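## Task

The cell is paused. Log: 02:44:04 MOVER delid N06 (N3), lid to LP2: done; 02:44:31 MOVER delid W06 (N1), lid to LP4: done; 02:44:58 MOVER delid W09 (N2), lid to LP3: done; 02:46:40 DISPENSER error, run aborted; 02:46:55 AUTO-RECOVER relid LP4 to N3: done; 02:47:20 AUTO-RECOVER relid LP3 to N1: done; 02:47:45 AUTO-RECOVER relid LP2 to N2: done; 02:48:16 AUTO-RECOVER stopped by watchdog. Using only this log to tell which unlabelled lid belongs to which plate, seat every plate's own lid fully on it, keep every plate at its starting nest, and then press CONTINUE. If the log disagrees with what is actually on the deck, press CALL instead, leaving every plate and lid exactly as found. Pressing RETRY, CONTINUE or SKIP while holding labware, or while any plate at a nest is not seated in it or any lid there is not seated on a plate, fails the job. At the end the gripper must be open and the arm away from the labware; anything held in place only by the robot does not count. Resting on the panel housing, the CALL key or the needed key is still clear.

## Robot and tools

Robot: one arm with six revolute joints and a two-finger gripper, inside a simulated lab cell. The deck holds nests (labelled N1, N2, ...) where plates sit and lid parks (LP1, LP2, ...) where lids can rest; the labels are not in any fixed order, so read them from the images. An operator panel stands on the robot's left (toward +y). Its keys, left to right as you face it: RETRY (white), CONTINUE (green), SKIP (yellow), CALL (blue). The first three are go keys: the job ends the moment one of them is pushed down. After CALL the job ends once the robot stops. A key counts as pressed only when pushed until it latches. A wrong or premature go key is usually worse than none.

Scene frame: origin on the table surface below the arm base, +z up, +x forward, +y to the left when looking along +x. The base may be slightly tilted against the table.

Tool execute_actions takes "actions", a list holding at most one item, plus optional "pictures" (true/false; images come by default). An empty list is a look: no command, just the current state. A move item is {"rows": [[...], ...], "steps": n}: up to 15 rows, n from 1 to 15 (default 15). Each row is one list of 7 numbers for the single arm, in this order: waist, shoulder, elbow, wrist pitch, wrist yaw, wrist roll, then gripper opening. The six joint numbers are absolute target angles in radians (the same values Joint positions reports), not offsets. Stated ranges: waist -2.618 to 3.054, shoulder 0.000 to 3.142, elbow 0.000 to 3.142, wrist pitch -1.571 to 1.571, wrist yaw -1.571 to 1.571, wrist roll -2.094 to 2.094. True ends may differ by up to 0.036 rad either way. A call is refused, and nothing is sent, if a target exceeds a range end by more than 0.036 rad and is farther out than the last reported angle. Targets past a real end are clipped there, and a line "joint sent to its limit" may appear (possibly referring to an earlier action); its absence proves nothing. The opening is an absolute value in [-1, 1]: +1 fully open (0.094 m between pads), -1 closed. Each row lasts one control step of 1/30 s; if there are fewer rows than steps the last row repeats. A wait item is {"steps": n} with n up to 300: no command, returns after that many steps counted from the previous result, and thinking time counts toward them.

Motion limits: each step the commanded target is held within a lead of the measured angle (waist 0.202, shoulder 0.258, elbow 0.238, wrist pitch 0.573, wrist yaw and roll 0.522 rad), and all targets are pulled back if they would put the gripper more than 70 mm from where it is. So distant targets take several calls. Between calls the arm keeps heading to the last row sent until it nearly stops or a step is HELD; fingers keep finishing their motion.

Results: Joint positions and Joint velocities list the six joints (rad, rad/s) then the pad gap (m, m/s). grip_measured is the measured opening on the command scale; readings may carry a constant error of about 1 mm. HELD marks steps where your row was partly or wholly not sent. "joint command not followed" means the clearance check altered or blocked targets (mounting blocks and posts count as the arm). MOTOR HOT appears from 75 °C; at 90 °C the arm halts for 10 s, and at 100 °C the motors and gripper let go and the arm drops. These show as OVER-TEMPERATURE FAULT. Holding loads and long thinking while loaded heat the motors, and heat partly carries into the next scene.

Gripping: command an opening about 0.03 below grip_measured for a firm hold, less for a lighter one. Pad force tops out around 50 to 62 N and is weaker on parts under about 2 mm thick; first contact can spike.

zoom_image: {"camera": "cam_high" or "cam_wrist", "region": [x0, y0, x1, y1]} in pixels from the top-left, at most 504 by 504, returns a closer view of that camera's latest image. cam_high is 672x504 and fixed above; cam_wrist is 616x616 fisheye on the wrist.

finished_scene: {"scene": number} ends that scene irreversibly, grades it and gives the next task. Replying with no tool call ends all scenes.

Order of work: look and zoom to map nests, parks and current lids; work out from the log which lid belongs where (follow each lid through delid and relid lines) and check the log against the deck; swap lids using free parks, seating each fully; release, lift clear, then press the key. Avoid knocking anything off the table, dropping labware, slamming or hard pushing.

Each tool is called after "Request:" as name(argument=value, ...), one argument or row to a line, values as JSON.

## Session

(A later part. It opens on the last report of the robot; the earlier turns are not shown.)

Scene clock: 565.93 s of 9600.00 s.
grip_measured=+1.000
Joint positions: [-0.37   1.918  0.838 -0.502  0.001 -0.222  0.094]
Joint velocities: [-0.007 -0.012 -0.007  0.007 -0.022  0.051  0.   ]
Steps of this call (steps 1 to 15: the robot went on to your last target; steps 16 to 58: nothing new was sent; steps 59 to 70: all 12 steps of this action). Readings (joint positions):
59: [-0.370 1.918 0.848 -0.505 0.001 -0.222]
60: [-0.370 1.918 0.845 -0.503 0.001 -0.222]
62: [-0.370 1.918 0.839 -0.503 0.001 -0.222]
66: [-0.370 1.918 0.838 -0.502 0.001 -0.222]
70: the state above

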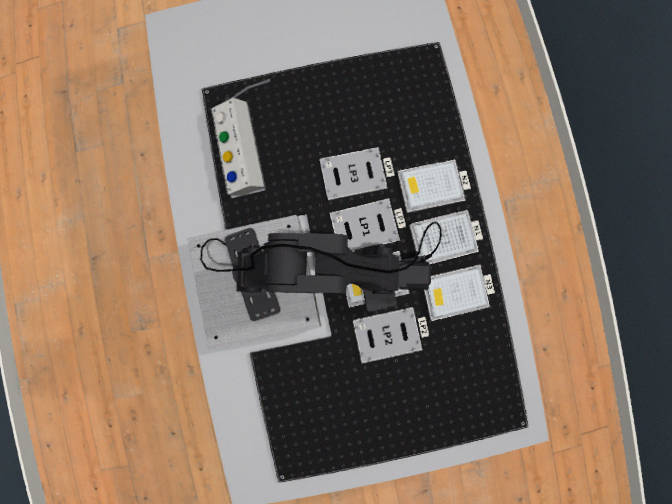

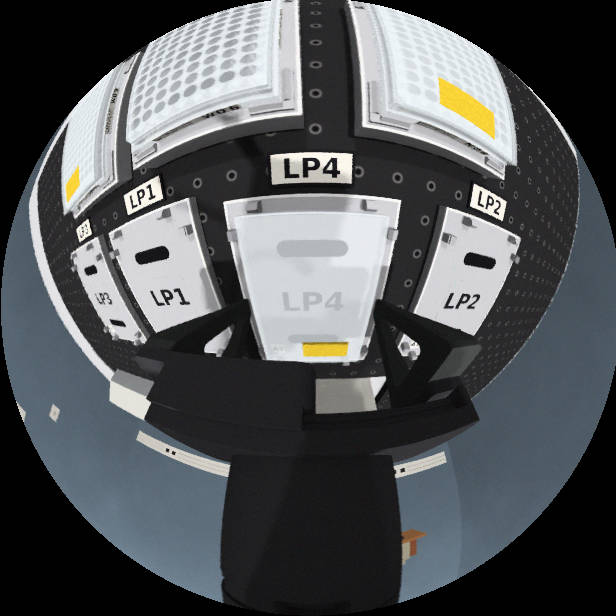

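Request:
execute_actions(
  actions=[
    {"rows": [[-0.377,1.929,0.834,-0.486,0,-0.222,0.95],[-0.377,1.929,0.834,-0.486,0,-0.222,0.9],[-0.377,1.929,0.834,-0.486,0,-0.222,0.87],[-0.377,1.929,0.834,-0.486,0,-0.222,0.84],[-0.377,1.929,0.834,-0.486,0,-0.222,0.82],[-0.377,1.929,0.834,-0.486,0,-0.222,0.805],[-0.377,1.929,0.834,-0.486,0,-0.222,0.795],[-0.377,1.929,0.834,-0.486,0,-0.222,0.785],[-0.377,1.929,0.834,-0.486,0,-0.222,0.775],[-0.377,1.929,0.834,-0.486,0,-0.222,0.765],[-0.377,1.929,0.834,-0.486,0,-0.222,0.755],[-0.377,1.929,0.834,-0.486,0,-0.222,0.748]], "steps": 15},
  ],
)

Request:
zoom_image(
  camera="cam_wrist",
  region=[200, 170, 430, 370],
)

Scene clock: 570.97 s of 9600.00 s.
grip_measured=+0.778
Joint positions: [-0.37   1.918  0.838 -0.502  0.001 -0.222  0.084]
Joint velocities: [-0.022 -0.007  0.002 -0.022 -0.051 -0.007  0.   ]
Steps of this call (steps 1 to 15: the robot went on to your last target; steps 16 to 90: nothing new was sent; then 1.53 s passed at rest; steps 91 to 105: all 15 steps of this action). Readings (joint positions):
91: [-0.370 1.918 0.838 -0.502 0.001 -0.222]
92: [-0.370 1.918 0.838 -0.502 0.001 -0.222]
94: [-0.370 1.918 0.838 -0.502 0.001 -0.222]
98: [-0.370 1.918 0.838 -0.502 0.001 -0.222]
105: the state above

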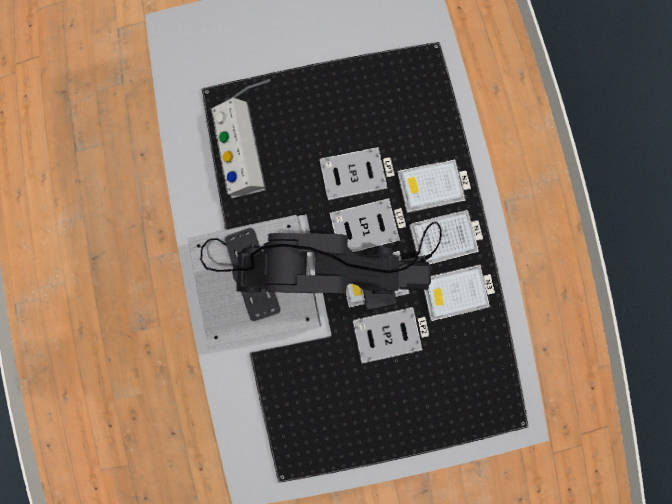

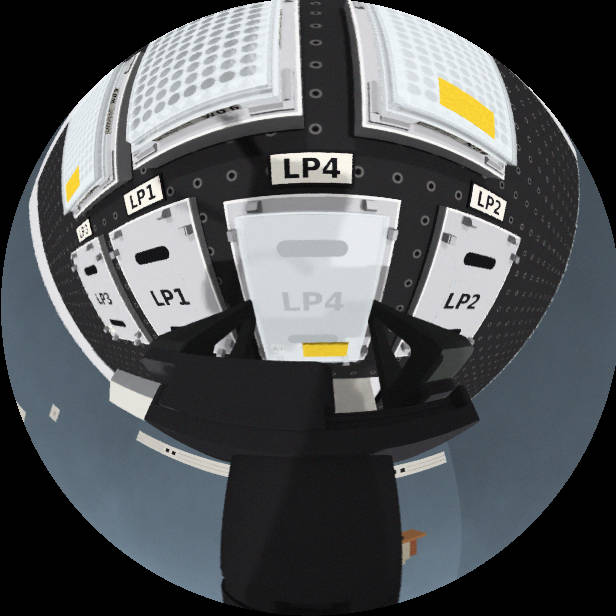

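Region (200, 170, 430, 370) of cam_wrist's 616x616 image, scaled by 2.191, with more detail than that image has; it fills the top 438 rows of this view, and the rest is white.

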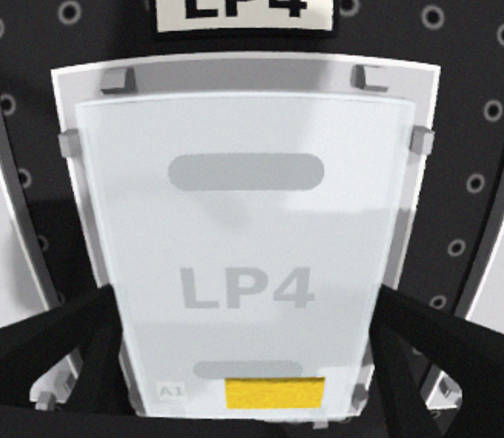

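Request:
execute_actions(
  actions=[
    {"rows": [[-0.377,1.868,0.872,-0.545,0,-0.222,0.748],[-0.377,1.86,0.874,-0.56,0,-0.222,0.748],[-0.377,1.85,0.878,-0.576,0,-0.222,0.748],[-0.377,1.839,0.883,-0.591,0,-0.222,0.748],[-0.377,1.828,0.888,-0.606,0,-0.222,0.748],[-0.377,1.817,0.893,-0.622,0,-0.222,0.748],[-0.377,1.806,0.898,-0.637,0,-0.222,0.748],[-0.377,1.795,0.903,-0.652,0,-0.222,0.748],[-0.377,1.785,0.911,-0.67,0,-0.222,0.748],[-0.377,1.775,0.919,-0.689,0,-0.222,0.748],[-0.377,1.765,0.927,-0.707,0,-0.222,0.748],[-0.377,1.755,0.936,-0.726,0,-0.222,0.748],[-0.377,1.745,0.945,-0.744,0,-0.222,0.748],[-0.377,1.735,0.954,-0.763,0,-0.222,0.748],[-0.377,1.73,0.96,-0.775,0,-0.222,0.748]], "steps": 15},
  ],
)

Scene clock: 579.33 s of 9600.00 s.
grip_measured=+0.778
Joint positions: [-0.37   1.774  0.922 -0.69   0.001 -0.222  0.084]
Joint velocities: [-0.012 -0.266  0.237 -0.52  -0.022 -0.037 -0.   ]
Steps of this call (steps 1 to 15: the robot went on to your last target; steps 16 to 90: nothing new was sent; then 4.87 s passed at rest; steps 91 to 105: all 15 steps of this action). Readings (joint positions):
91: [-0.370 1.916 0.840 -0.505 0.001 -0.222]
92: [-0.370 1.912 0.841 -0.511 0.001 -0.222]
94: [-0.370 1.896 0.847 -0.532 0.001 -0.222]
98: [-0.370 1.847 0.868 -0.582 0.001 -0.222]
105: the state above

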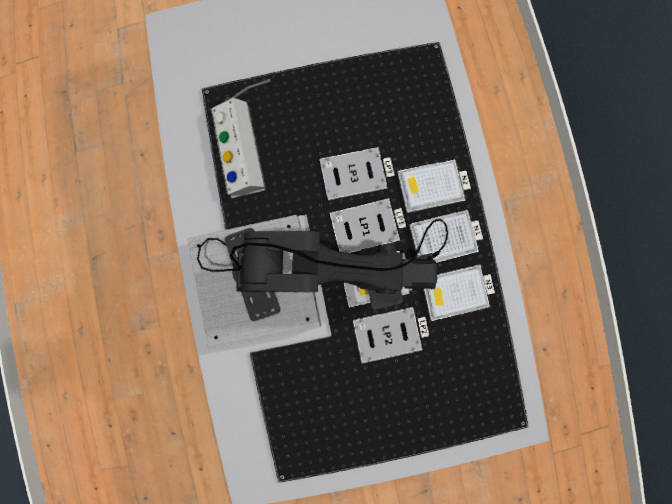

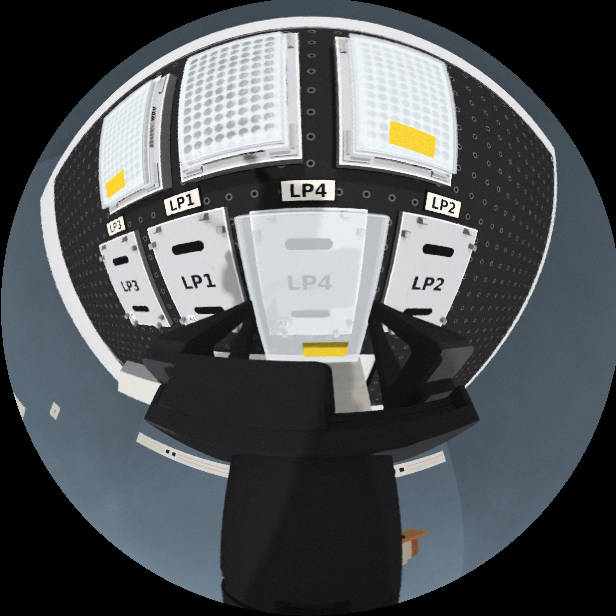

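Request:
execute_actions(
  actions=[
    {"rows": [[-0.355,1.791,1.011,-0.803,0,-0.212,0.748],[-0.349,1.807,1.032,-0.808,0,-0.207,0.748],[-0.344,1.823,1.053,-0.813,0,-0.202,0.748],[-0.338,1.839,1.074,-0.818,0,-0.197,0.748],[-0.333,1.855,1.095,-0.823,0,-0.191,0.748],[-0.327,1.871,1.116,-0.828,0,-0.186,0.748],[-0.321,1.887,1.137,-0.833,0,-0.181,0.748],[-0.316,1.903,1.158,-0.838,0,-0.176,0.748],[-0.31,1.918,1.179,-0.844,0,-0.171,0.748],[-0.305,1.933,1.2,-0.85,0,-0.166,0.748],[-0.299,1.947,1.221,-0.857,0,-0.16,0.748],[-0.294,1.961,1.242,-0.864,0,-0.155,0.748],[-0.288,1.976,1.263,-0.87,0,-0.15,0.748],[-0.282,1.99,1.284,-0.877,0,-0.145,0.748],[-0.277,2.004,1.305,-0.883,0,-0.14,0.748]], "steps": 15},
  ],
  pictures=false,
)

Request:
execute_actions(
  actions=[
    {"rows": [[-0.271,2.016,1.326,-0.89,0,-0.135,0.748],[-0.266,2.03,1.347,-0.897,0,-0.13,0.748],[-0.26,2.044,1.368,-0.904,0,-0.124,0.748],[-0.254,2.058,1.389,-0.911,0,-0.119,0.748],[-0.249,2.071,1.41,-0.919,0,-0.114,0.748],[-0.243,2.084,1.431,-0.927,0,-0.109,0.748],[-0.238,2.097,1.452,-0.935,0,-0.104,0.748],[-0.232,2.111,1.473,-0.942,0,-0.099,0.748],[-0.226,2.124,1.494,-0.95,0,-0.094,0.748],[-0.221,2.137,1.515,-0.958,0,-0.088,0.748],[-0.215,2.15,1.536,-0.965,0,-0.083,0.748],[-0.21,2.164,1.557,-0.973,0,-0.078,0.748],[-0.204,2.177,1.578,-0.981,0,-0.073,0.748],[-0.198,2.189,1.599,-0.99,0,-0.068,0.748],[-0.193,2.202,1.62,-0.998,0,-0.063,0.748]], "steps": 15},
  ],
  pictures=false,
)

Request:
execute_actions(
  actions=[
    {"rows": [[-0.187,2.212,1.641,-1.007,0,-0.057,0.748],[-0.182,2.225,1.662,-1.015,0,-0.052,0.748],[-0.176,2.237,1.683,-1.024,0,-0.047,0.748],[-0.171,2.249,1.704,-1.033,0,-0.042,0.748],[-0.165,2.262,1.725,-1.041,0,-0.037,0.748],[-0.159,2.274,1.746,-1.05,0,-0.032,0.748],[-0.154,2.287,1.767,-1.058,0,-0.027,0.748],[-0.148,2.299,1.788,-1.067,0,-0.021,0.748],[-0.143,2.311,1.809,-1.076,0,-0.016,0.748],[-0.137,2.324,1.83,-1.084,0,-0.011,0.748],[-0.137,2.336,1.851,-1.094,0,-0.011,0.748],[-0.137,2.347,1.872,-1.104,0,-0.011,0.748],[-0.137,2.359,1.89,-1.11,0,-0.011,0.748],[-0.137,2.368,1.9,-1.11,0,-0.011,0.748],[-0.137,2.373,1.906,-1.11,0,-0.011,0.748]], "steps": 15},
  ],
  pictures=false,
)

Request:
execute_actions(
  actions=[
    {"steps": 15},
  ],
)

Request:
zoom_image(
  camera="cam_wrist",
  region=[200, 170, 430, 370],
)

Scene clock: 598.20 s of 9600.00 s.
grip_measured=+0.778
Joint positions: [-0.295  1.972  1.245 -0.841  0.001 -0.167  0.084]
Joint velocities: [ 0.154  0.432  0.589 -0.198  0.037  0.081 -0.001]
Steps of this call (steps 1 to 30: the robot went on to your last target; steps 31 to 90: nothing new was sent; then 15.37 s passed at rest; steps 91 to 105: all 15 steps of this action). Readings (joint positions):
91: [-0.369 1.758 0.947 -0.767 0.001 -0.221]
92: [-0.367 1.768 0.963 -0.781 0.001 -0.220]
94: [-0.359 1.799 1.007 -0.794 0.001 -0.215]
98: [-0.335 1.866 1.100 -0.804 0.001 -0.200]
105: the state above

Scene clock: 598.70 s of 9600.00 s.
grip_measured=+0.778
Joint positions: [-0.211  2.173  1.56  -0.948  0.001 -0.091  0.084]
Joint velocities: [ 0.144  0.383  0.613 -0.242 -0.095  0.183 -0.   ]
Steps of this call (steps 1 to 15: all 15 steps of this action). Readings (joint positions):
1: [-0.289 1.986 1.266 -0.847 0.001 -0.162]
2: [-0.284 1.999 1.287 -0.853 0.001 -0.157]
4: [-0.273 2.027 1.329 -0.867 0.001 -0.147]
8: [-0.250 2.080 1.413 -0.895 0.001 -0.127]
15: the state above

Scene clock: 599.20 s of 9600.00 s.
grip_measured=+0.778
Joint positions: [-0.139  2.353  1.863 -1.067  0.001 -0.025  0.084]
Joint velocities: [ 0.007  0.237  0.339 -0.037  0.051  0.051 -0.001]
Steps of this call (steps 1 to 15: all 15 steps of this action). Readings (joint positions):
1: [-0.205 2.186 1.581 -0.956 0.001 -0.085]
2: [-0.200 2.198 1.601 -0.964 0.001 -0.080]
4: [-0.189 2.223 1.643 -0.981 0.001 -0.070]
8: [-0.167 2.271 1.728 -1.014 0.001 -0.050]
15: the state above

Scene clock: 599.70 s of 9600.00 s.
grip_measured=+0.778
Joint positions: [-0.139  2.369  1.878 -1.093  0.001 -0.018  0.084]
Joint velocities: [-0.002 -0.002 -0.012 -0.022 -0.007 -0.037 -0.001]
Steps of this call (steps 1 to 15: the robot went on to your last target). Readings (joint positions):
1: [-0.139 2.359 1.872 -1.069 0.001 -0.024]
2: [-0.139 2.363 1.876 -1.071 0.001 -0.022]
4: [-0.139 2.367 1.878 -1.077 0.001 -0.021]
8: [-0.139 2.369 1.878 -1.088 0.001 -0.019]
15: the state above

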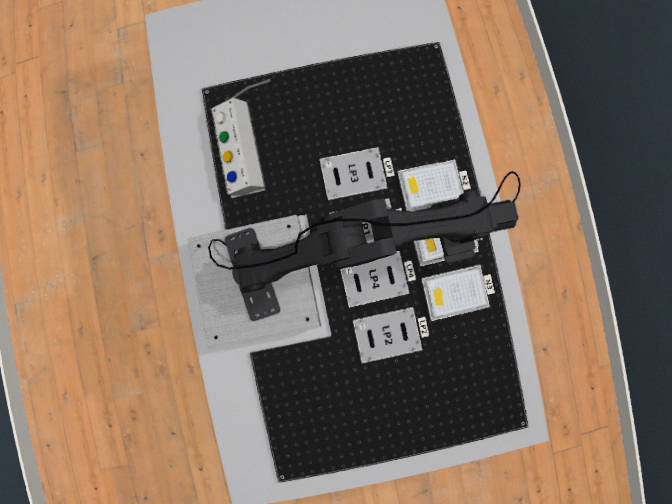

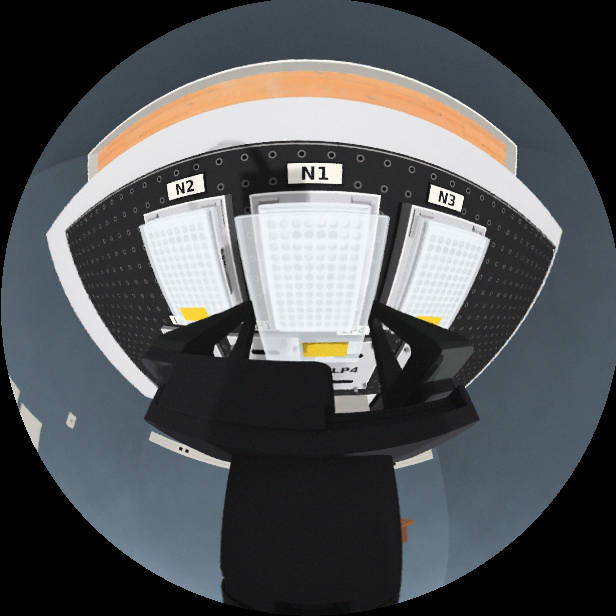

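Region (200, 170, 430, 370) of cam_wrist's 616x616 image, scaled by 2.191, with more detail than that image has; it fills the top 438 rows of this view, and the rest is white.

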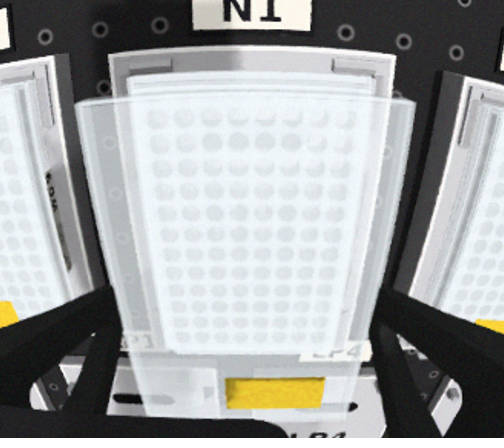

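Request:
execute_actions(
  actions=[
    {"rows": [[-0.155,2.39,1.858,-1.06,0,-0.011,0.748],[-0.155,2.393,1.852,-1.05,0,-0.011,0.748],[-0.1515,2.395,1.846,-1.04,0,-0.011,0.748],[-0.1515,2.395,1.84,-1.03,0,-0.011,0.748],[-0.1515,2.395,1.834,-1.02,0,-0.011,0.748],[-0.1515,2.395,1.828,-1.01,0,-0.011,0.748],[-0.1515,2.395,1.822,-1.0,0,-0.011,0.748],[-0.1515,2.395,1.822,-0.991,0,-0.011,0.748]], "steps": 15},
  ],
  pictures=false,
)

Request:
execute_actions(
  actions=[
    {"steps": 12},
  ],
)

Request:
zoom_image(
  camera="cam_wrist",
  region=[200, 170, 430, 370],
)

Scene clock: 608.57 s of 9600.00 s.
grip_measured=+0.778
Joint positions: [-0.144  2.397  1.825 -1.021  0.001 -0.018  0.084]
Joint velocities: [ 0.007 -0.002  0.002  0.095 -0.051 -0.037  0.001]
Steps of this call (steps 1 to 15: the robot went on to your last target; steps 16 to 90: nothing new was sent; then 5.37 s passed at rest; steps 91 to 105: all 15 steps of this action). Readings (joint positions):
91: [-0.139 2.370 1.876 -1.092 0.001 -0.018]
92: [-0.140 2.370 1.873 -1.087 0.001 -0.018]
94: [-0.142 2.373 1.863 -1.075 0.001 -0.018]
98: [-0.144 2.386 1.835 -1.046 0.001 -0.018]
105: the state above

Scene clock: 608.97 s of 9600.00 s.
grip_measured=+0.778
Joint positions: [-0.144  2.397  1.825 -1.013  0.001 -0.018  0.084]
Joint velocities: [-0.017 -0.007  0.002 -0.007  0.022 -0.051  0.001]
Steps of this call (steps 1 to 12: the robot went on to your last target). Readings (joint positions):
1: [-0.144 2.397 1.825 -1.019 0.001 -0.018]
2: [-0.144 2.397 1.825 -1.017 0.001 -0.018]
4: [-0.144 2.397 1.825 -1.015 0.001 -0.018]
8: [-0.144 2.397 1.825 -1.014 0.001 -0.018]
12: the state above

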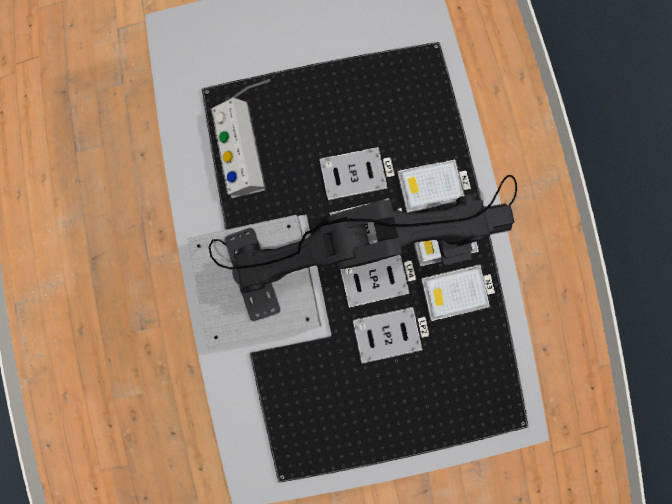

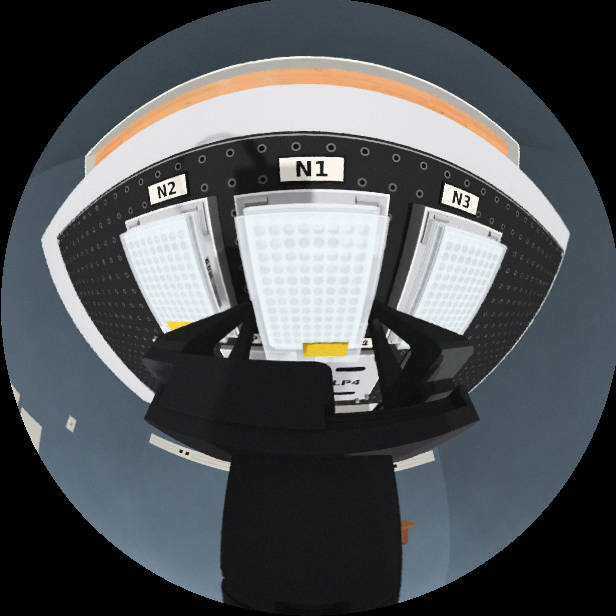

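Region (200, 170, 430, 370) of cam_wrist's 616x616 image, scaled by 2.191, with more detail than that image has; it fills the top 438 rows of this view, and the rest is white.

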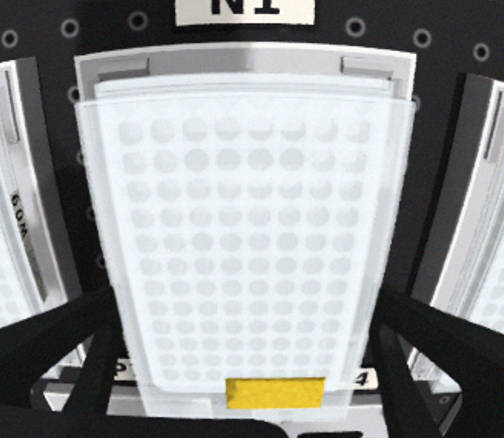

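Request:
execute_actions(
  actions=[
    {"rows": [[-0.1515,2.395,1.822,-0.975,0,-0.011,0.748],[-0.1515,2.395,1.822,-0.975,0,-0.011,0.748],[-0.1515,2.395,1.822,-0.973,0,-0.011,0.748],[-0.1515,2.395,1.822,-0.973,0,-0.011,0.748],[-0.1515,2.418,1.806,-0.973,0,-0.011,0.748],[-0.1515,2.418,1.806,-0.973,0,-0.011,0.748],[-0.1515,2.418,1.815,-0.973,0,-0.011,0.748],[-0.1515,2.404,1.815,-0.973,0,-0.011,0.748]], "steps": 15},
  ],
  pictures=false,
)

Request:
execute_actions(
  actions=[
    {"steps": 8},
  ],
)

Request:
zoom_image(
  camera="cam_wrist",
  region=[200, 170, 430, 370],
)

Scene clock: 617.53 s of 9600.00 s.
grip_measured=+0.778
Joint positions: [-0.144  2.405  1.822 -0.994  0.001 -0.018  0.084]
Joint velocities: [ 0.002 -0.002 -0.022 -0.081 -0.022 -0.051  0.001]
Steps of this call (steps 1 to 15: the robot went on to your last target; steps 16 to 90: nothing new was sent; then 5.07 s passed at rest; steps 91 to 105: all 15 steps of this action). Readings (joint positions):
91: [-0.144 2.397 1.825 -1.011 0.001 -0.018]
92: [-0.144 2.397 1.825 -1.008 0.001 -0.018]
94: [-0.144 2.397 1.825 -1.003 0.001 -0.018]
98: [-0.144 2.403 1.822 -0.996 0.001 -0.018]
105: the state above

Scene clock: 617.80 s of 9600.00 s.
grip_measured=+0.778
Joint positions: [-0.144  2.405  1.822 -0.994  0.001 -0.018  0.084]
Joint velocities: [ 0.007 -0.002  0.017  0.037 -0.037  0.037  0.001]
Steps of this call (steps 1 to 8: the robot went on to your last target). Readings (joint positions):
1: [-0.144 2.405 1.822 -0.994 0.001 -0.018]
2: [-0.144 2.405 1.822 -0.994 0.001 -0.018]
4: [-0.144 2.405 1.822 -0.994 0.001 -0.018]
8: the state above

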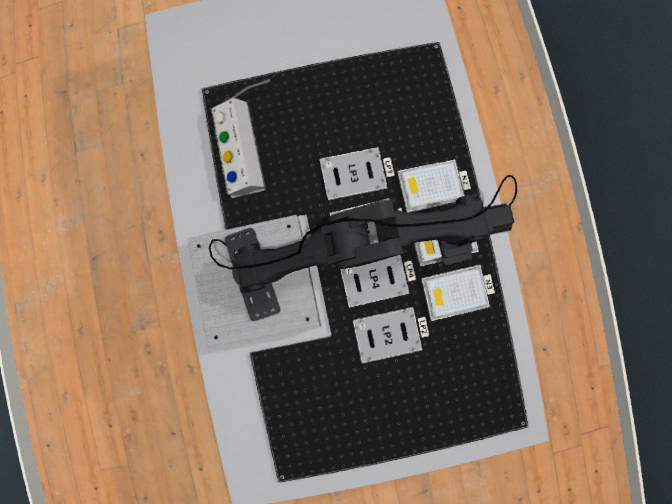

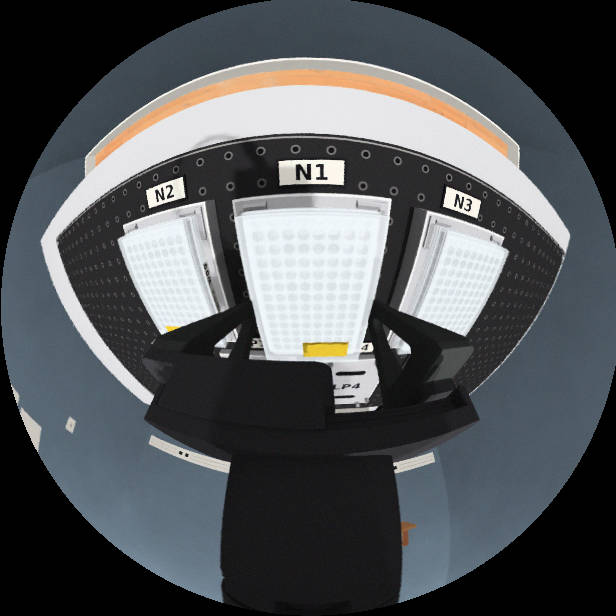

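Region (200, 170, 430, 370) of cam_wrist's 616x616 image, scaled by 2.191, with more detail than that image has; it fills the top 438 rows of this view, and the rest is white.

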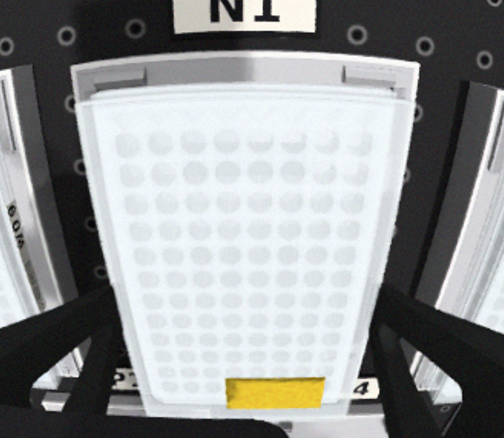

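Request:
execute_actions(
  actions=[
    {"rows": [[-0.1515,2.404,1.815,-0.96,0,-0.011,0.748],[-0.1515,2.404,1.802,-0.957,0,-0.011,0.748],[-0.1515,2.426,1.802,-0.957,0,-0.011,0.748],[-0.1515,2.426,1.802,-0.957,0,-0.011,0.748],[-0.1515,2.426,1.804,-0.957,0,-0.011,0.748],[-0.1515,2.41,1.804,-0.957,0,-0.011,0.748]], "steps": 15},
  ],
  pictures=false,
)

Request:
execute_actions(
  actions=[
    {"steps": 8},
  ],
)

Request:
zoom_image(
  camera="cam_wrist",
  region=[200, 170, 430, 370],
)

Scene clock: 622.70 s of 9600.00 s.
grip_measured=+0.778
Joint positions: [-0.144  2.411  1.812 -0.977  0.001 -0.017  0.084]
Joint velocities: [-0.002 -0.002  0.007 -0.037 -0.037 -0.007  0.001]
Steps of this call (steps 1 to 15: the robot went on to your last target; steps 16 to 90: nothing new was sent; then 1.40 s passed at rest; steps 91 to 105: all 15 steps of this action). Readings (joint positions):
91: [-0.144 2.405 1.822 -0.993 0.001 -0.018]
92: [-0.144 2.405 1.820 -0.989 0.001 -0.018]
94: [-0.144 2.407 1.816 -0.984 0.001 -0.018]
98: [-0.144 2.411 1.812 -0.980 0.001 -0.017]
105: the state above

Scene clock: 622.97 s of 9600.00 s.
grip_measured=+0.778
Joint positions: [-0.144  2.411  1.812 -0.977  0.001 -0.017  0.084]
Joint velocities: [-0.002 -0.002 -0.007 -0.037 -0.066  0.007 -0.   ]
Steps of this call (steps 1 to 8: the robot went on to your last target). Readings (joint positions):
1: [-0.144 2.411 1.812 -0.977 0.001 -0.017]
2: [-0.144 2.411 1.812 -0.977 0.001 -0.017]
4: [-0.144 2.411 1.812 -0.977 0.001 -0.017]
8: the state above

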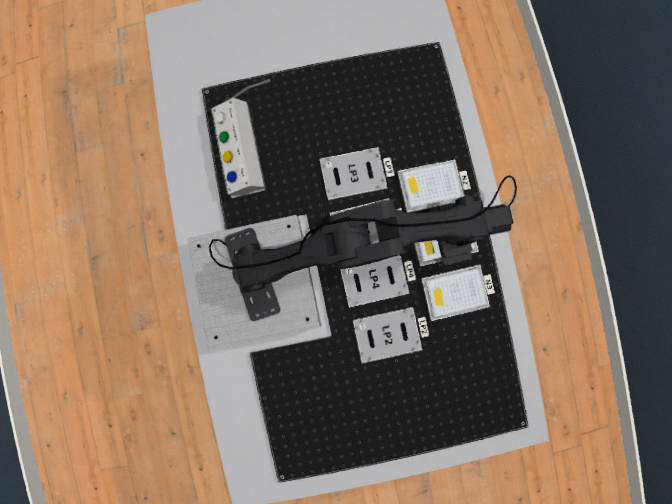

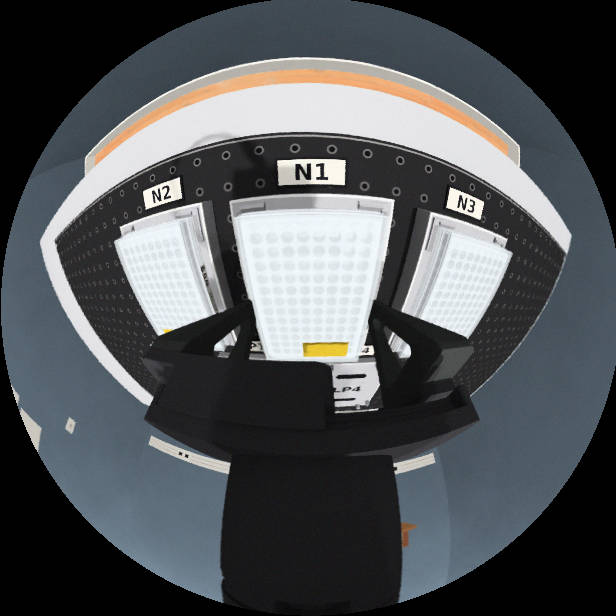

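Region (200, 170, 430, 370) of cam_wrist's 616x616 image, scaled by 2.191, with more detail than that image has; it fills the top 438 rows of this view, and the rest is white.

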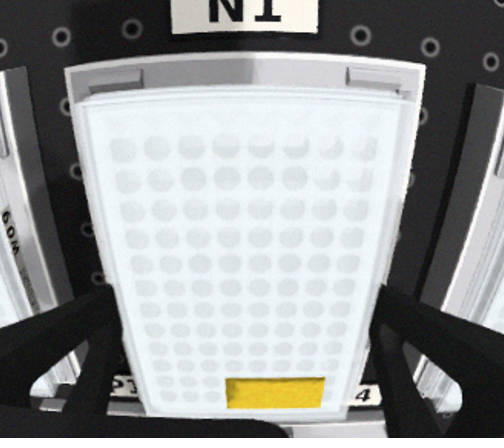

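Request:
execute_actions(
  actions=[
    {"rows": [[-0.1515,2.41,1.804,-0.957,0,-0.011,0.765],[-0.1515,2.41,1.804,-0.957,0,-0.011,0.775],[-0.1515,2.41,1.804,-0.957,0,-0.011,0.785],[-0.1515,2.41,1.804,-0.957,0,-0.011,0.795],[-0.1515,2.41,1.804,-0.957,0,-0.011,0.81],[-0.1515,2.41,1.804,-0.957,0,-0.011,0.83],[-0.1515,2.41,1.804,-0.957,0,-0.011,0.86],[-0.1515,2.41,1.804,-0.957,0,-0.011,0.9],[-0.1515,2.41,1.804,-0.957,0,-0.011,0.95],[-0.1515,2.41,1.804,-0.957,0,-0.011,1.0]], "steps": 15},
  ],
)

Request:
zoom_image(
  camera="cam_wrist",
  region=[200, 170, 430, 370],
)

Scene clock: 626.53 s of 9600.00 s.
grip_measured=+1.000
Joint positions: [-0.144  2.411  1.812 -0.977  0.001 -0.017  0.094]
Joint velocities: [-0.012  0.007 -0.007 -0.007 -0.022  0.007  0.   ]
Steps of this call (steps 1 to 15: the robot went on to your last target; steps 16 to 90: nothing new was sent; then 0.07 s passed at rest; steps 91 to 105: all 15 steps of this action). Readings (joint positions):
91: [-0.144 2.411 1.812 -0.977 0.001 -0.017]
92: [-0.144 2.411 1.812 -0.977 0.001 -0.017]
94: [-0.144 2.411 1.812 -0.977 0.001 -0.017]
98: [-0.144 2.411 1.812 -0.977 0.001 -0.017]
105: the state above

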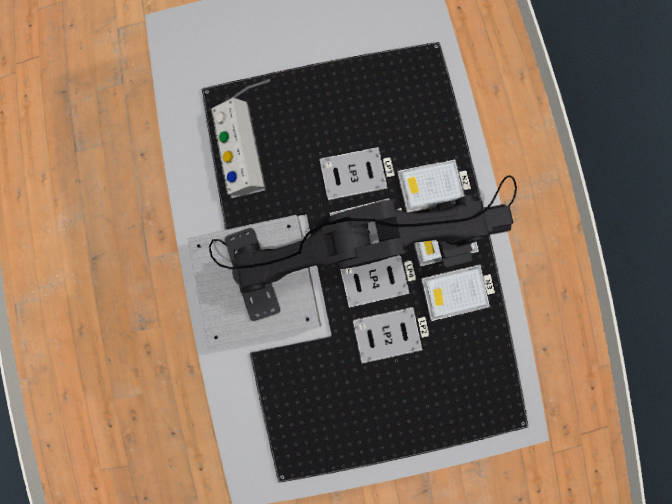

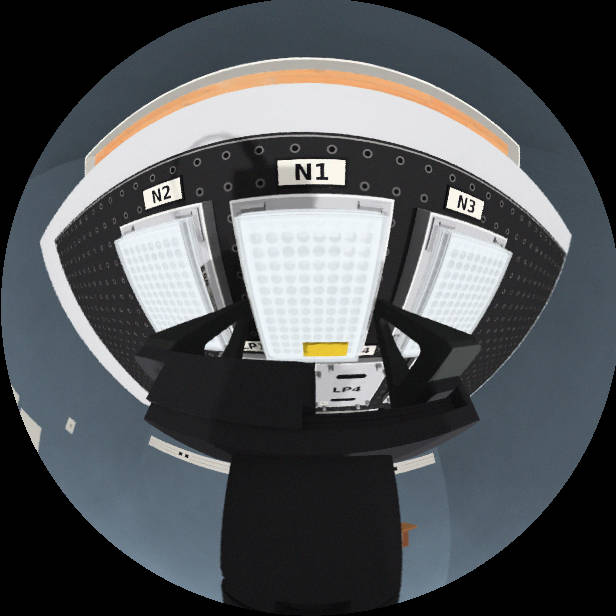

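Region (200, 170, 430, 370) of cam_wrist's 616x616 image, scaled by 2.191, with more detail than that image has; it fills the top 438 rows of this view, and the rest is white.

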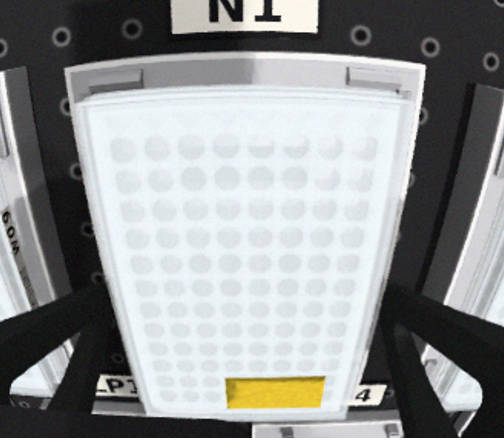

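Request:
execute_actions(
  actions=[
    {"rows": [[-0.1515,2.362,1.804,-0.957,0,-0.011,1],[-0.1515,2.352,1.804,-0.957,0,-0.011,1],[-0.1515,2.343,1.804,-0.957,0,-0.011,1],[-0.1515,2.333,1.804,-0.957,0,-0.011,1],[-0.1515,2.323,1.804,-0.9,0,-0.011,1],[-0.1515,2.314,1.804,-0.844,0,-0.011,1],[-0.1515,2.304,1.804,-0.789,0,-0.011,1],[-0.1515,2.294,1.804,-0.733,0,-0.011,1],[-0.16,2.284,1.804,-0.677,0,0.007,1],[-0.167,2.275,1.804,-0.622,0,0.007,1],[-0.175,2.265,1.804,-0.566,0,0.007,1],[-0.182,2.255,1.804,-0.51,0,0.007,1],[-0.19,2.246,1.804,-0.454,0,0.007,1],[-0.197,2.236,1.804,-0.399,0,0.007,1],[-0.205,2.226,1.78,-0.343,0,0.007,1]], "steps": 15},
  ],
  pictures=false,
)

Request:
execute_actions(
  actions=[
    {"rows": [[-0.212,2.217,1.743,-0.287,0,0.007,1],[-0.219,2.207,1.706,-0.232,0,0.007,1],[-0.227,2.197,1.669,-0.176,0,0.007,1],[-0.234,2.187,1.632,-0.12,0,0.007,1],[-0.242,2.178,1.595,-0.065,0,0.007,1],[-0.249,2.168,1.558,-0.009,0,0.007,1],[-0.257,2.158,1.521,0.047,0,0.007,1],[-0.264,2.149,1.484,0.103,0,0.007,1],[-0.271,2.139,1.447,0.158,0,0.007,1],[-0.279,2.129,1.41,0.214,0,0.007,1],[-0.286,2.12,1.373,0.27,0,0.007,1],[-0.294,2.11,1.336,0.325,0,0.007,1],[-0.301,2.1,1.299,0.381,0,0.007,1],[-0.309,2.09,1.262,0.437,0,0.007,1],[-0.316,2.09,1.225,0.493,0,0.007,1]], "steps": 15},
  ],
  pictures=false,
)

Request:
execute_actions(
  actions=[
    {"rows": [[-0.323,2.09,1.188,0.548,0,0.007,1],[-0.331,2.09,1.151,0.604,0,0.007,1],[-0.338,2.09,1.114,0.66,0,0.007,1],[-0.346,2.09,1.077,0.715,0,0.007,1],[-0.353,2.09,1.04,0.771,0,0.007,1],[-0.361,2.09,1.003,0.827,0,0.007,1],[-0.368,2.09,0.966,0.882,0,0.007,1],[-0.375,2.09,0.929,0.938,0,0.007,1],[-0.383,2.09,0.892,0.994,0,0.007,1],[-0.39,2.09,0.855,1.05,0,0.007,1],[-0.398,2.09,0.818,1.105,0,0.007,1],[-0.405,2.09,0.781,1.161,0,0.007,1],[-0.413,2.09,0.744,1.217,0,0.007,1],[-0.42,2.09,0.707,1.27,0,0.007,1],[-0.427,2.09,0.67,1.27,0,0.007,1]], "steps": 15},
  ],
  pictures=false,
)

Request:
execute_actions(
  actions=[
    {"rows": [[-0.435,2.09,0.633,1.27,0,0.007,1],[-0.442,2.09,0.596,1.27,0,0.007,1],[-0.45,2.09,0.559,1.27,0,0.007,1],[-0.457,2.09,0.522,1.27,0,0.007,1],[-0.457,2.09,0.485,1.27,0,0.007,1],[-0.457,2.09,0.448,1.27,0,0.007,1],[-0.457,2.09,0.411,1.27,0,0.007,1],[-0.457,2.09,0.374,1.27,0,0.007,1],[-0.457,2.09,0.35,1.27,0,0.007,1],[-0.457,2.09,0.33,1.27,0,0.007,1]], "steps": 15},
  ],
)

Scene clock: 662.77 s of 9600.00 s.
grip_measured=+1.000
Joint positions: [-0.174  2.281  1.801 -0.585  0.    -0.004  0.094]
Joint velocities: [-0.247 -0.315 -0.134  1.634 -0.007  0.022  0.   ]
Steps of this call (steps 1 to 15: the robot went on to your last target; steps 16 to 90: nothing new was sent; then 32.73 s passed at rest; steps 91 to 105: all 15 steps of this action). Readings (joint positions):
91: [-0.144 2.410 1.812 -0.977 0.001 -0.017]
92: [-0.144 2.408 1.812 -0.977 0.001 -0.017]
94: [-0.144 2.398 1.812 -0.977 0.001 -0.017]
98: [-0.144 2.357 1.804 -0.906 0.001 -0.017]
105: the state above

Scene clock: 663.27 s of 9600.00 s.
grip_measured=+1.000
Joint positions: [-0.295  2.145  1.286  0.238  0.     0.     0.094]
Joint velocities: [-0.203 -0.212 -1.077  1.516  0.022 -0.007  0.   ]
Steps of this call (steps 1 to 15: all 15 steps of this action). Readings (joint positions):
1: [-0.183 2.268 1.790 -0.525 0.000 -0.003]
2: [-0.193 2.253 1.770 -0.464 0.000 -0.003]
4: [-0.212 2.220 1.711 -0.346 0.000 -0.001]
8: [-0.248 2.180 1.564 -0.124 0.000 -0.000]
15: the state above

Scene clock: 663.77 s of 9600.00 s.
grip_measured=+1.000
Joint positions: [-0.408  2.122  0.739  1.063  0.     0.     0.094]
Joint velocities: [-0.203 -0.012 -1.033  1.385 -0.037 -0.007  0.   ]
Steps of this call (steps 1 to 15: all 15 steps of this action). Readings (joint positions):
1: [-0.303 2.139 1.249 0.291 0.000 0.000]
2: [-0.310 2.134 1.213 0.346 0.000 0.000]
4: [-0.325 2.127 1.144 0.460 0.000 0.000]
8: [-0.356 2.122 1.001 0.687 0.000 0.000]
15: the state above

Scene clock: 664.27 s of 9600.00 s.
grip_measured=+1.000
Joint positions: [-0.453  2.122  0.33   1.23   0.     0.001  0.094]
Joint velocities: [ 0.007  0.007 -0.007  0.168 -0.081 -0.007  0.   ]
Steps of this call (steps 1 to 15: all 15 steps of this action). Readings (joint positions):
1: [-0.415 2.122 0.704 1.103 0.000 0.000]
2: [-0.423 2.122 0.669 1.135 0.000 0.000]
4: [-0.437 2.122 0.598 1.181 0.000 0.000]
8: [-0.453 2.122 0.448 1.222 0.000 0.001]
15: the state above

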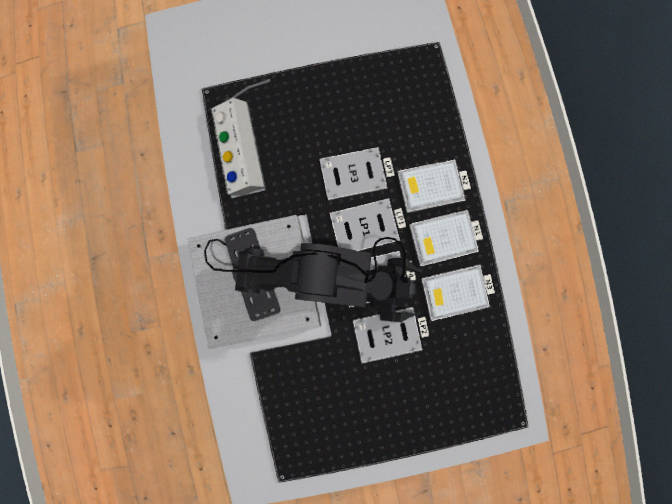

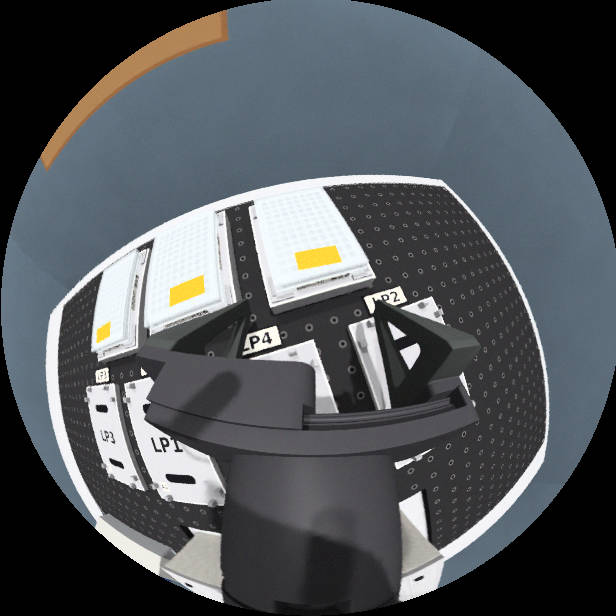

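Request:
zoom_image(
  camera="cam_wrist",
  region=[250, 230, 390, 320],
)

Request:
zoom_image(
  camera="cam_wrist",
  region=[80, 190, 280, 370],
)

Region (250, 230, 390, 320) of cam_wrist's 616x616 image, scaled by 3.600, with more detail than that image has; it fills the top 324 rows of this view, and the rest is white.

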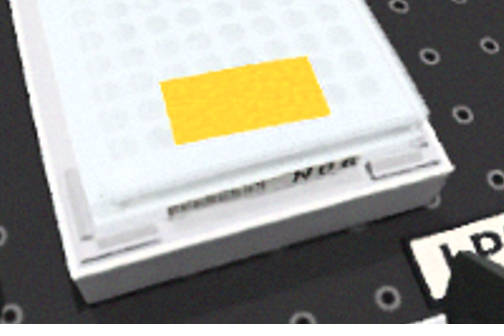

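Region (80, 190, 280, 370) of cam_wrist's 616x616 image, scaled by 2.520, with more detail than that image has; it fills the top 454 rows of this view, and the rest is white.

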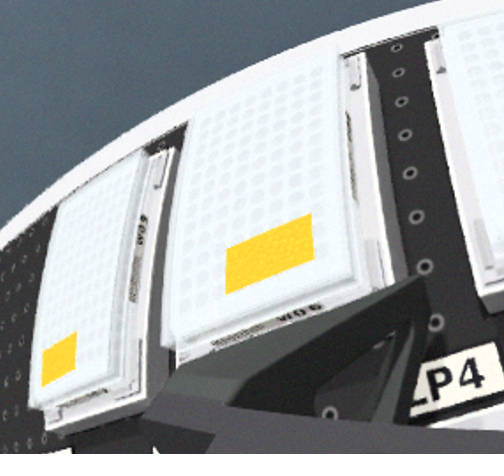

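Request:
zoom_image(
  camera="cam_wrist",
  region=[290, 262, 360, 297],
)

Region (290, 262, 360, 297) of cam_wrist's 616x616 image, scaled by 7.200, with more detail than that image has.

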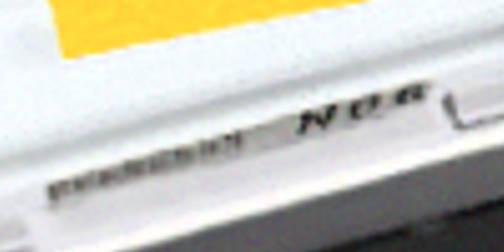

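Request:
execute_actions(
  actions=[],
)

Request:
zoom_image(
  camera="cam_wrist",
  region=[285, 255, 365, 300],
)

Scene clock: 668.33 s of 9600.00 s.
grip_measured=+1.000
Joint positions: [-0.453  2.122  0.33   1.247  0.     0.001  0.094]
Joint velocities: [ 0.007 -0.007  0.002  0.022  0.037  0.037  0.   ]
Steps of this call (steps 1 to 30: the robot went on to your last target; steps 31 to 90: nothing new was sent; then 1.07 s passed at rest). Readings (joint positions):
1: [-0.453 2.122 0.330 1.234 0.000 0.001]
2: [-0.453 2.122 0.330 1.238 0.000 0.001]
4: [-0.453 2.122 0.330 1.242 0.000 0.001]
8: [-0.453 2.122 0.330 1.246 0.000 0.001]
90: the state above
The arm was judged still, so your last target was given up. Only a new action makes it travel on or press farther. Fingers that are still opening or closing keep moving.

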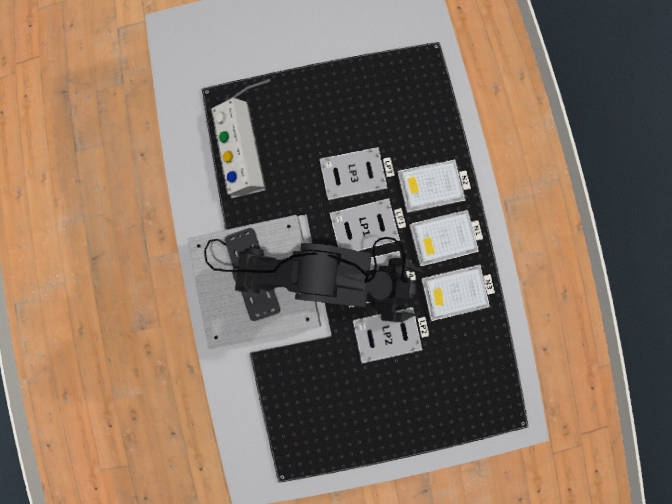

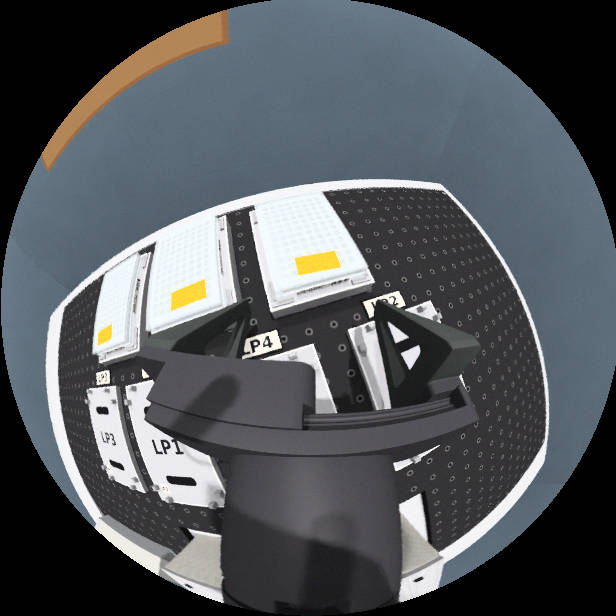

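Region (285, 255, 365, 300) of cam_wrist's 616x616 image, scaled by 6.300, with more detail than that image has; it fills the top 284 rows of this view, and the rest is white.

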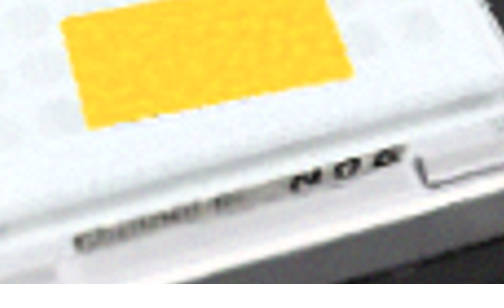

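Request:
execute_actions(
  actions=[
    {"rows": [[-0.43,2.09,0.33,1.27,0,0.007,1],[-0.405,2.09,0.33,1.27,0,0.007,1],[-0.38,2.09,0.33,1.27,0,0.007,1],[-0.355,2.09,0.33,1.27,0,0.007,1],[-0.33,2.09,0.33,1.27,0,0.007,1],[-0.305,2.09,0.33,1.27,0,0.007,1],[-0.28,2.09,0.33,1.27,0,0.007,1],[-0.255,2.09,0.33,1.27,0,0.007,1],[-0.23,2.09,0.33,1.27,0,0.007,1],[-0.205,2.09,0.33,1.27,0,0.007,1],[-0.18,2.09,0.33,1.27,0,0.007,1],[-0.16,2.09,0.33,1.27,0,0.007,1],[-0.14,2.09,0.33,1.27,0,0.007,1]], "steps": 15},
  ],
  pictures=false,
)

Request:
execute_actions(
  actions=[
    {"steps": 8},
  ],
)

Request:
zoom_image(
  camera="cam_wrist",
  region=[340, 230, 500, 350],
)

Scene clock: 684.50 s of 9600.00 s.
grip_measured=+1.000
Joint positions: [-0.149  2.122  0.33   1.249 -0.002  0.002  0.094]
Joint velocities: [ 0.276  0.002  0.002  0.007 -0.11   0.022  0.   ]
Steps of this call (steps 1 to 90: nothing new was sent; then 12.67 s passed at rest; steps 91 to 105: all 15 steps of this action). Readings (joint positions):
91: [-0.451 2.122 0.330 1.247 0.001 0.001]
92: [-0.445 2.122 0.330 1.248 0.002 0.001]
94: [-0.411 2.122 0.330 1.248 0.005 0.002]
98: [-0.304 2.122 0.330 1.249 0.003 0.002]
105: the state above

Scene clock: 684.77 s of 9600.00 s.
grip_measured=+1.000
Joint positions: [-0.141  2.122  0.33   1.249 -0.003  0.002  0.094]
Joint velocities: [-0.002  0.002 -0.002  0.007  0.022  0.037  0.   ]
Steps of this call (steps 1 to 8: the robot went on to your last target). Readings (joint positions):
1: [-0.143 2.122 0.330 1.249 -0.003 0.002]
2: [-0.141 2.122 0.330 1.249 -0.003 0.002]
4: [-0.141 2.122 0.330 1.249 -0.003 0.002]
8: the state above

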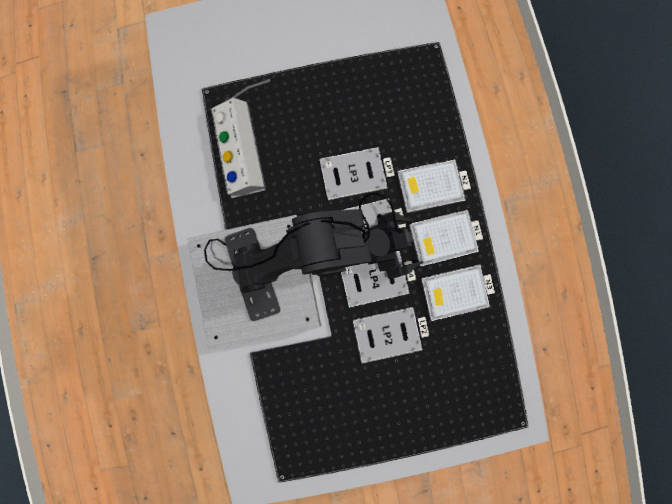

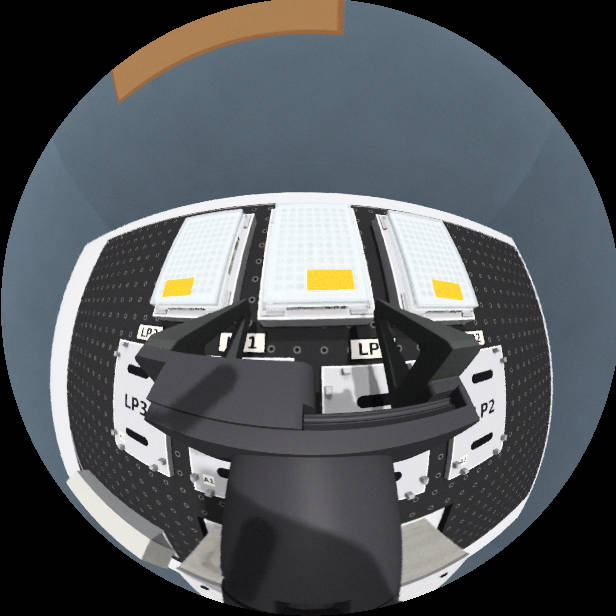

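Region (340, 230, 500, 350) of cam_wrist's 616x616 image, scaled by 3.150, with more detail than that image has; it fills the top 378 rows of this view, and the rest is white.

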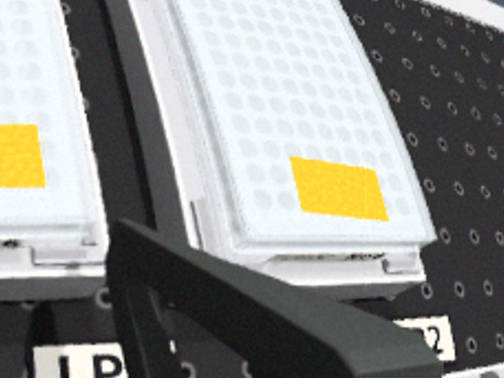

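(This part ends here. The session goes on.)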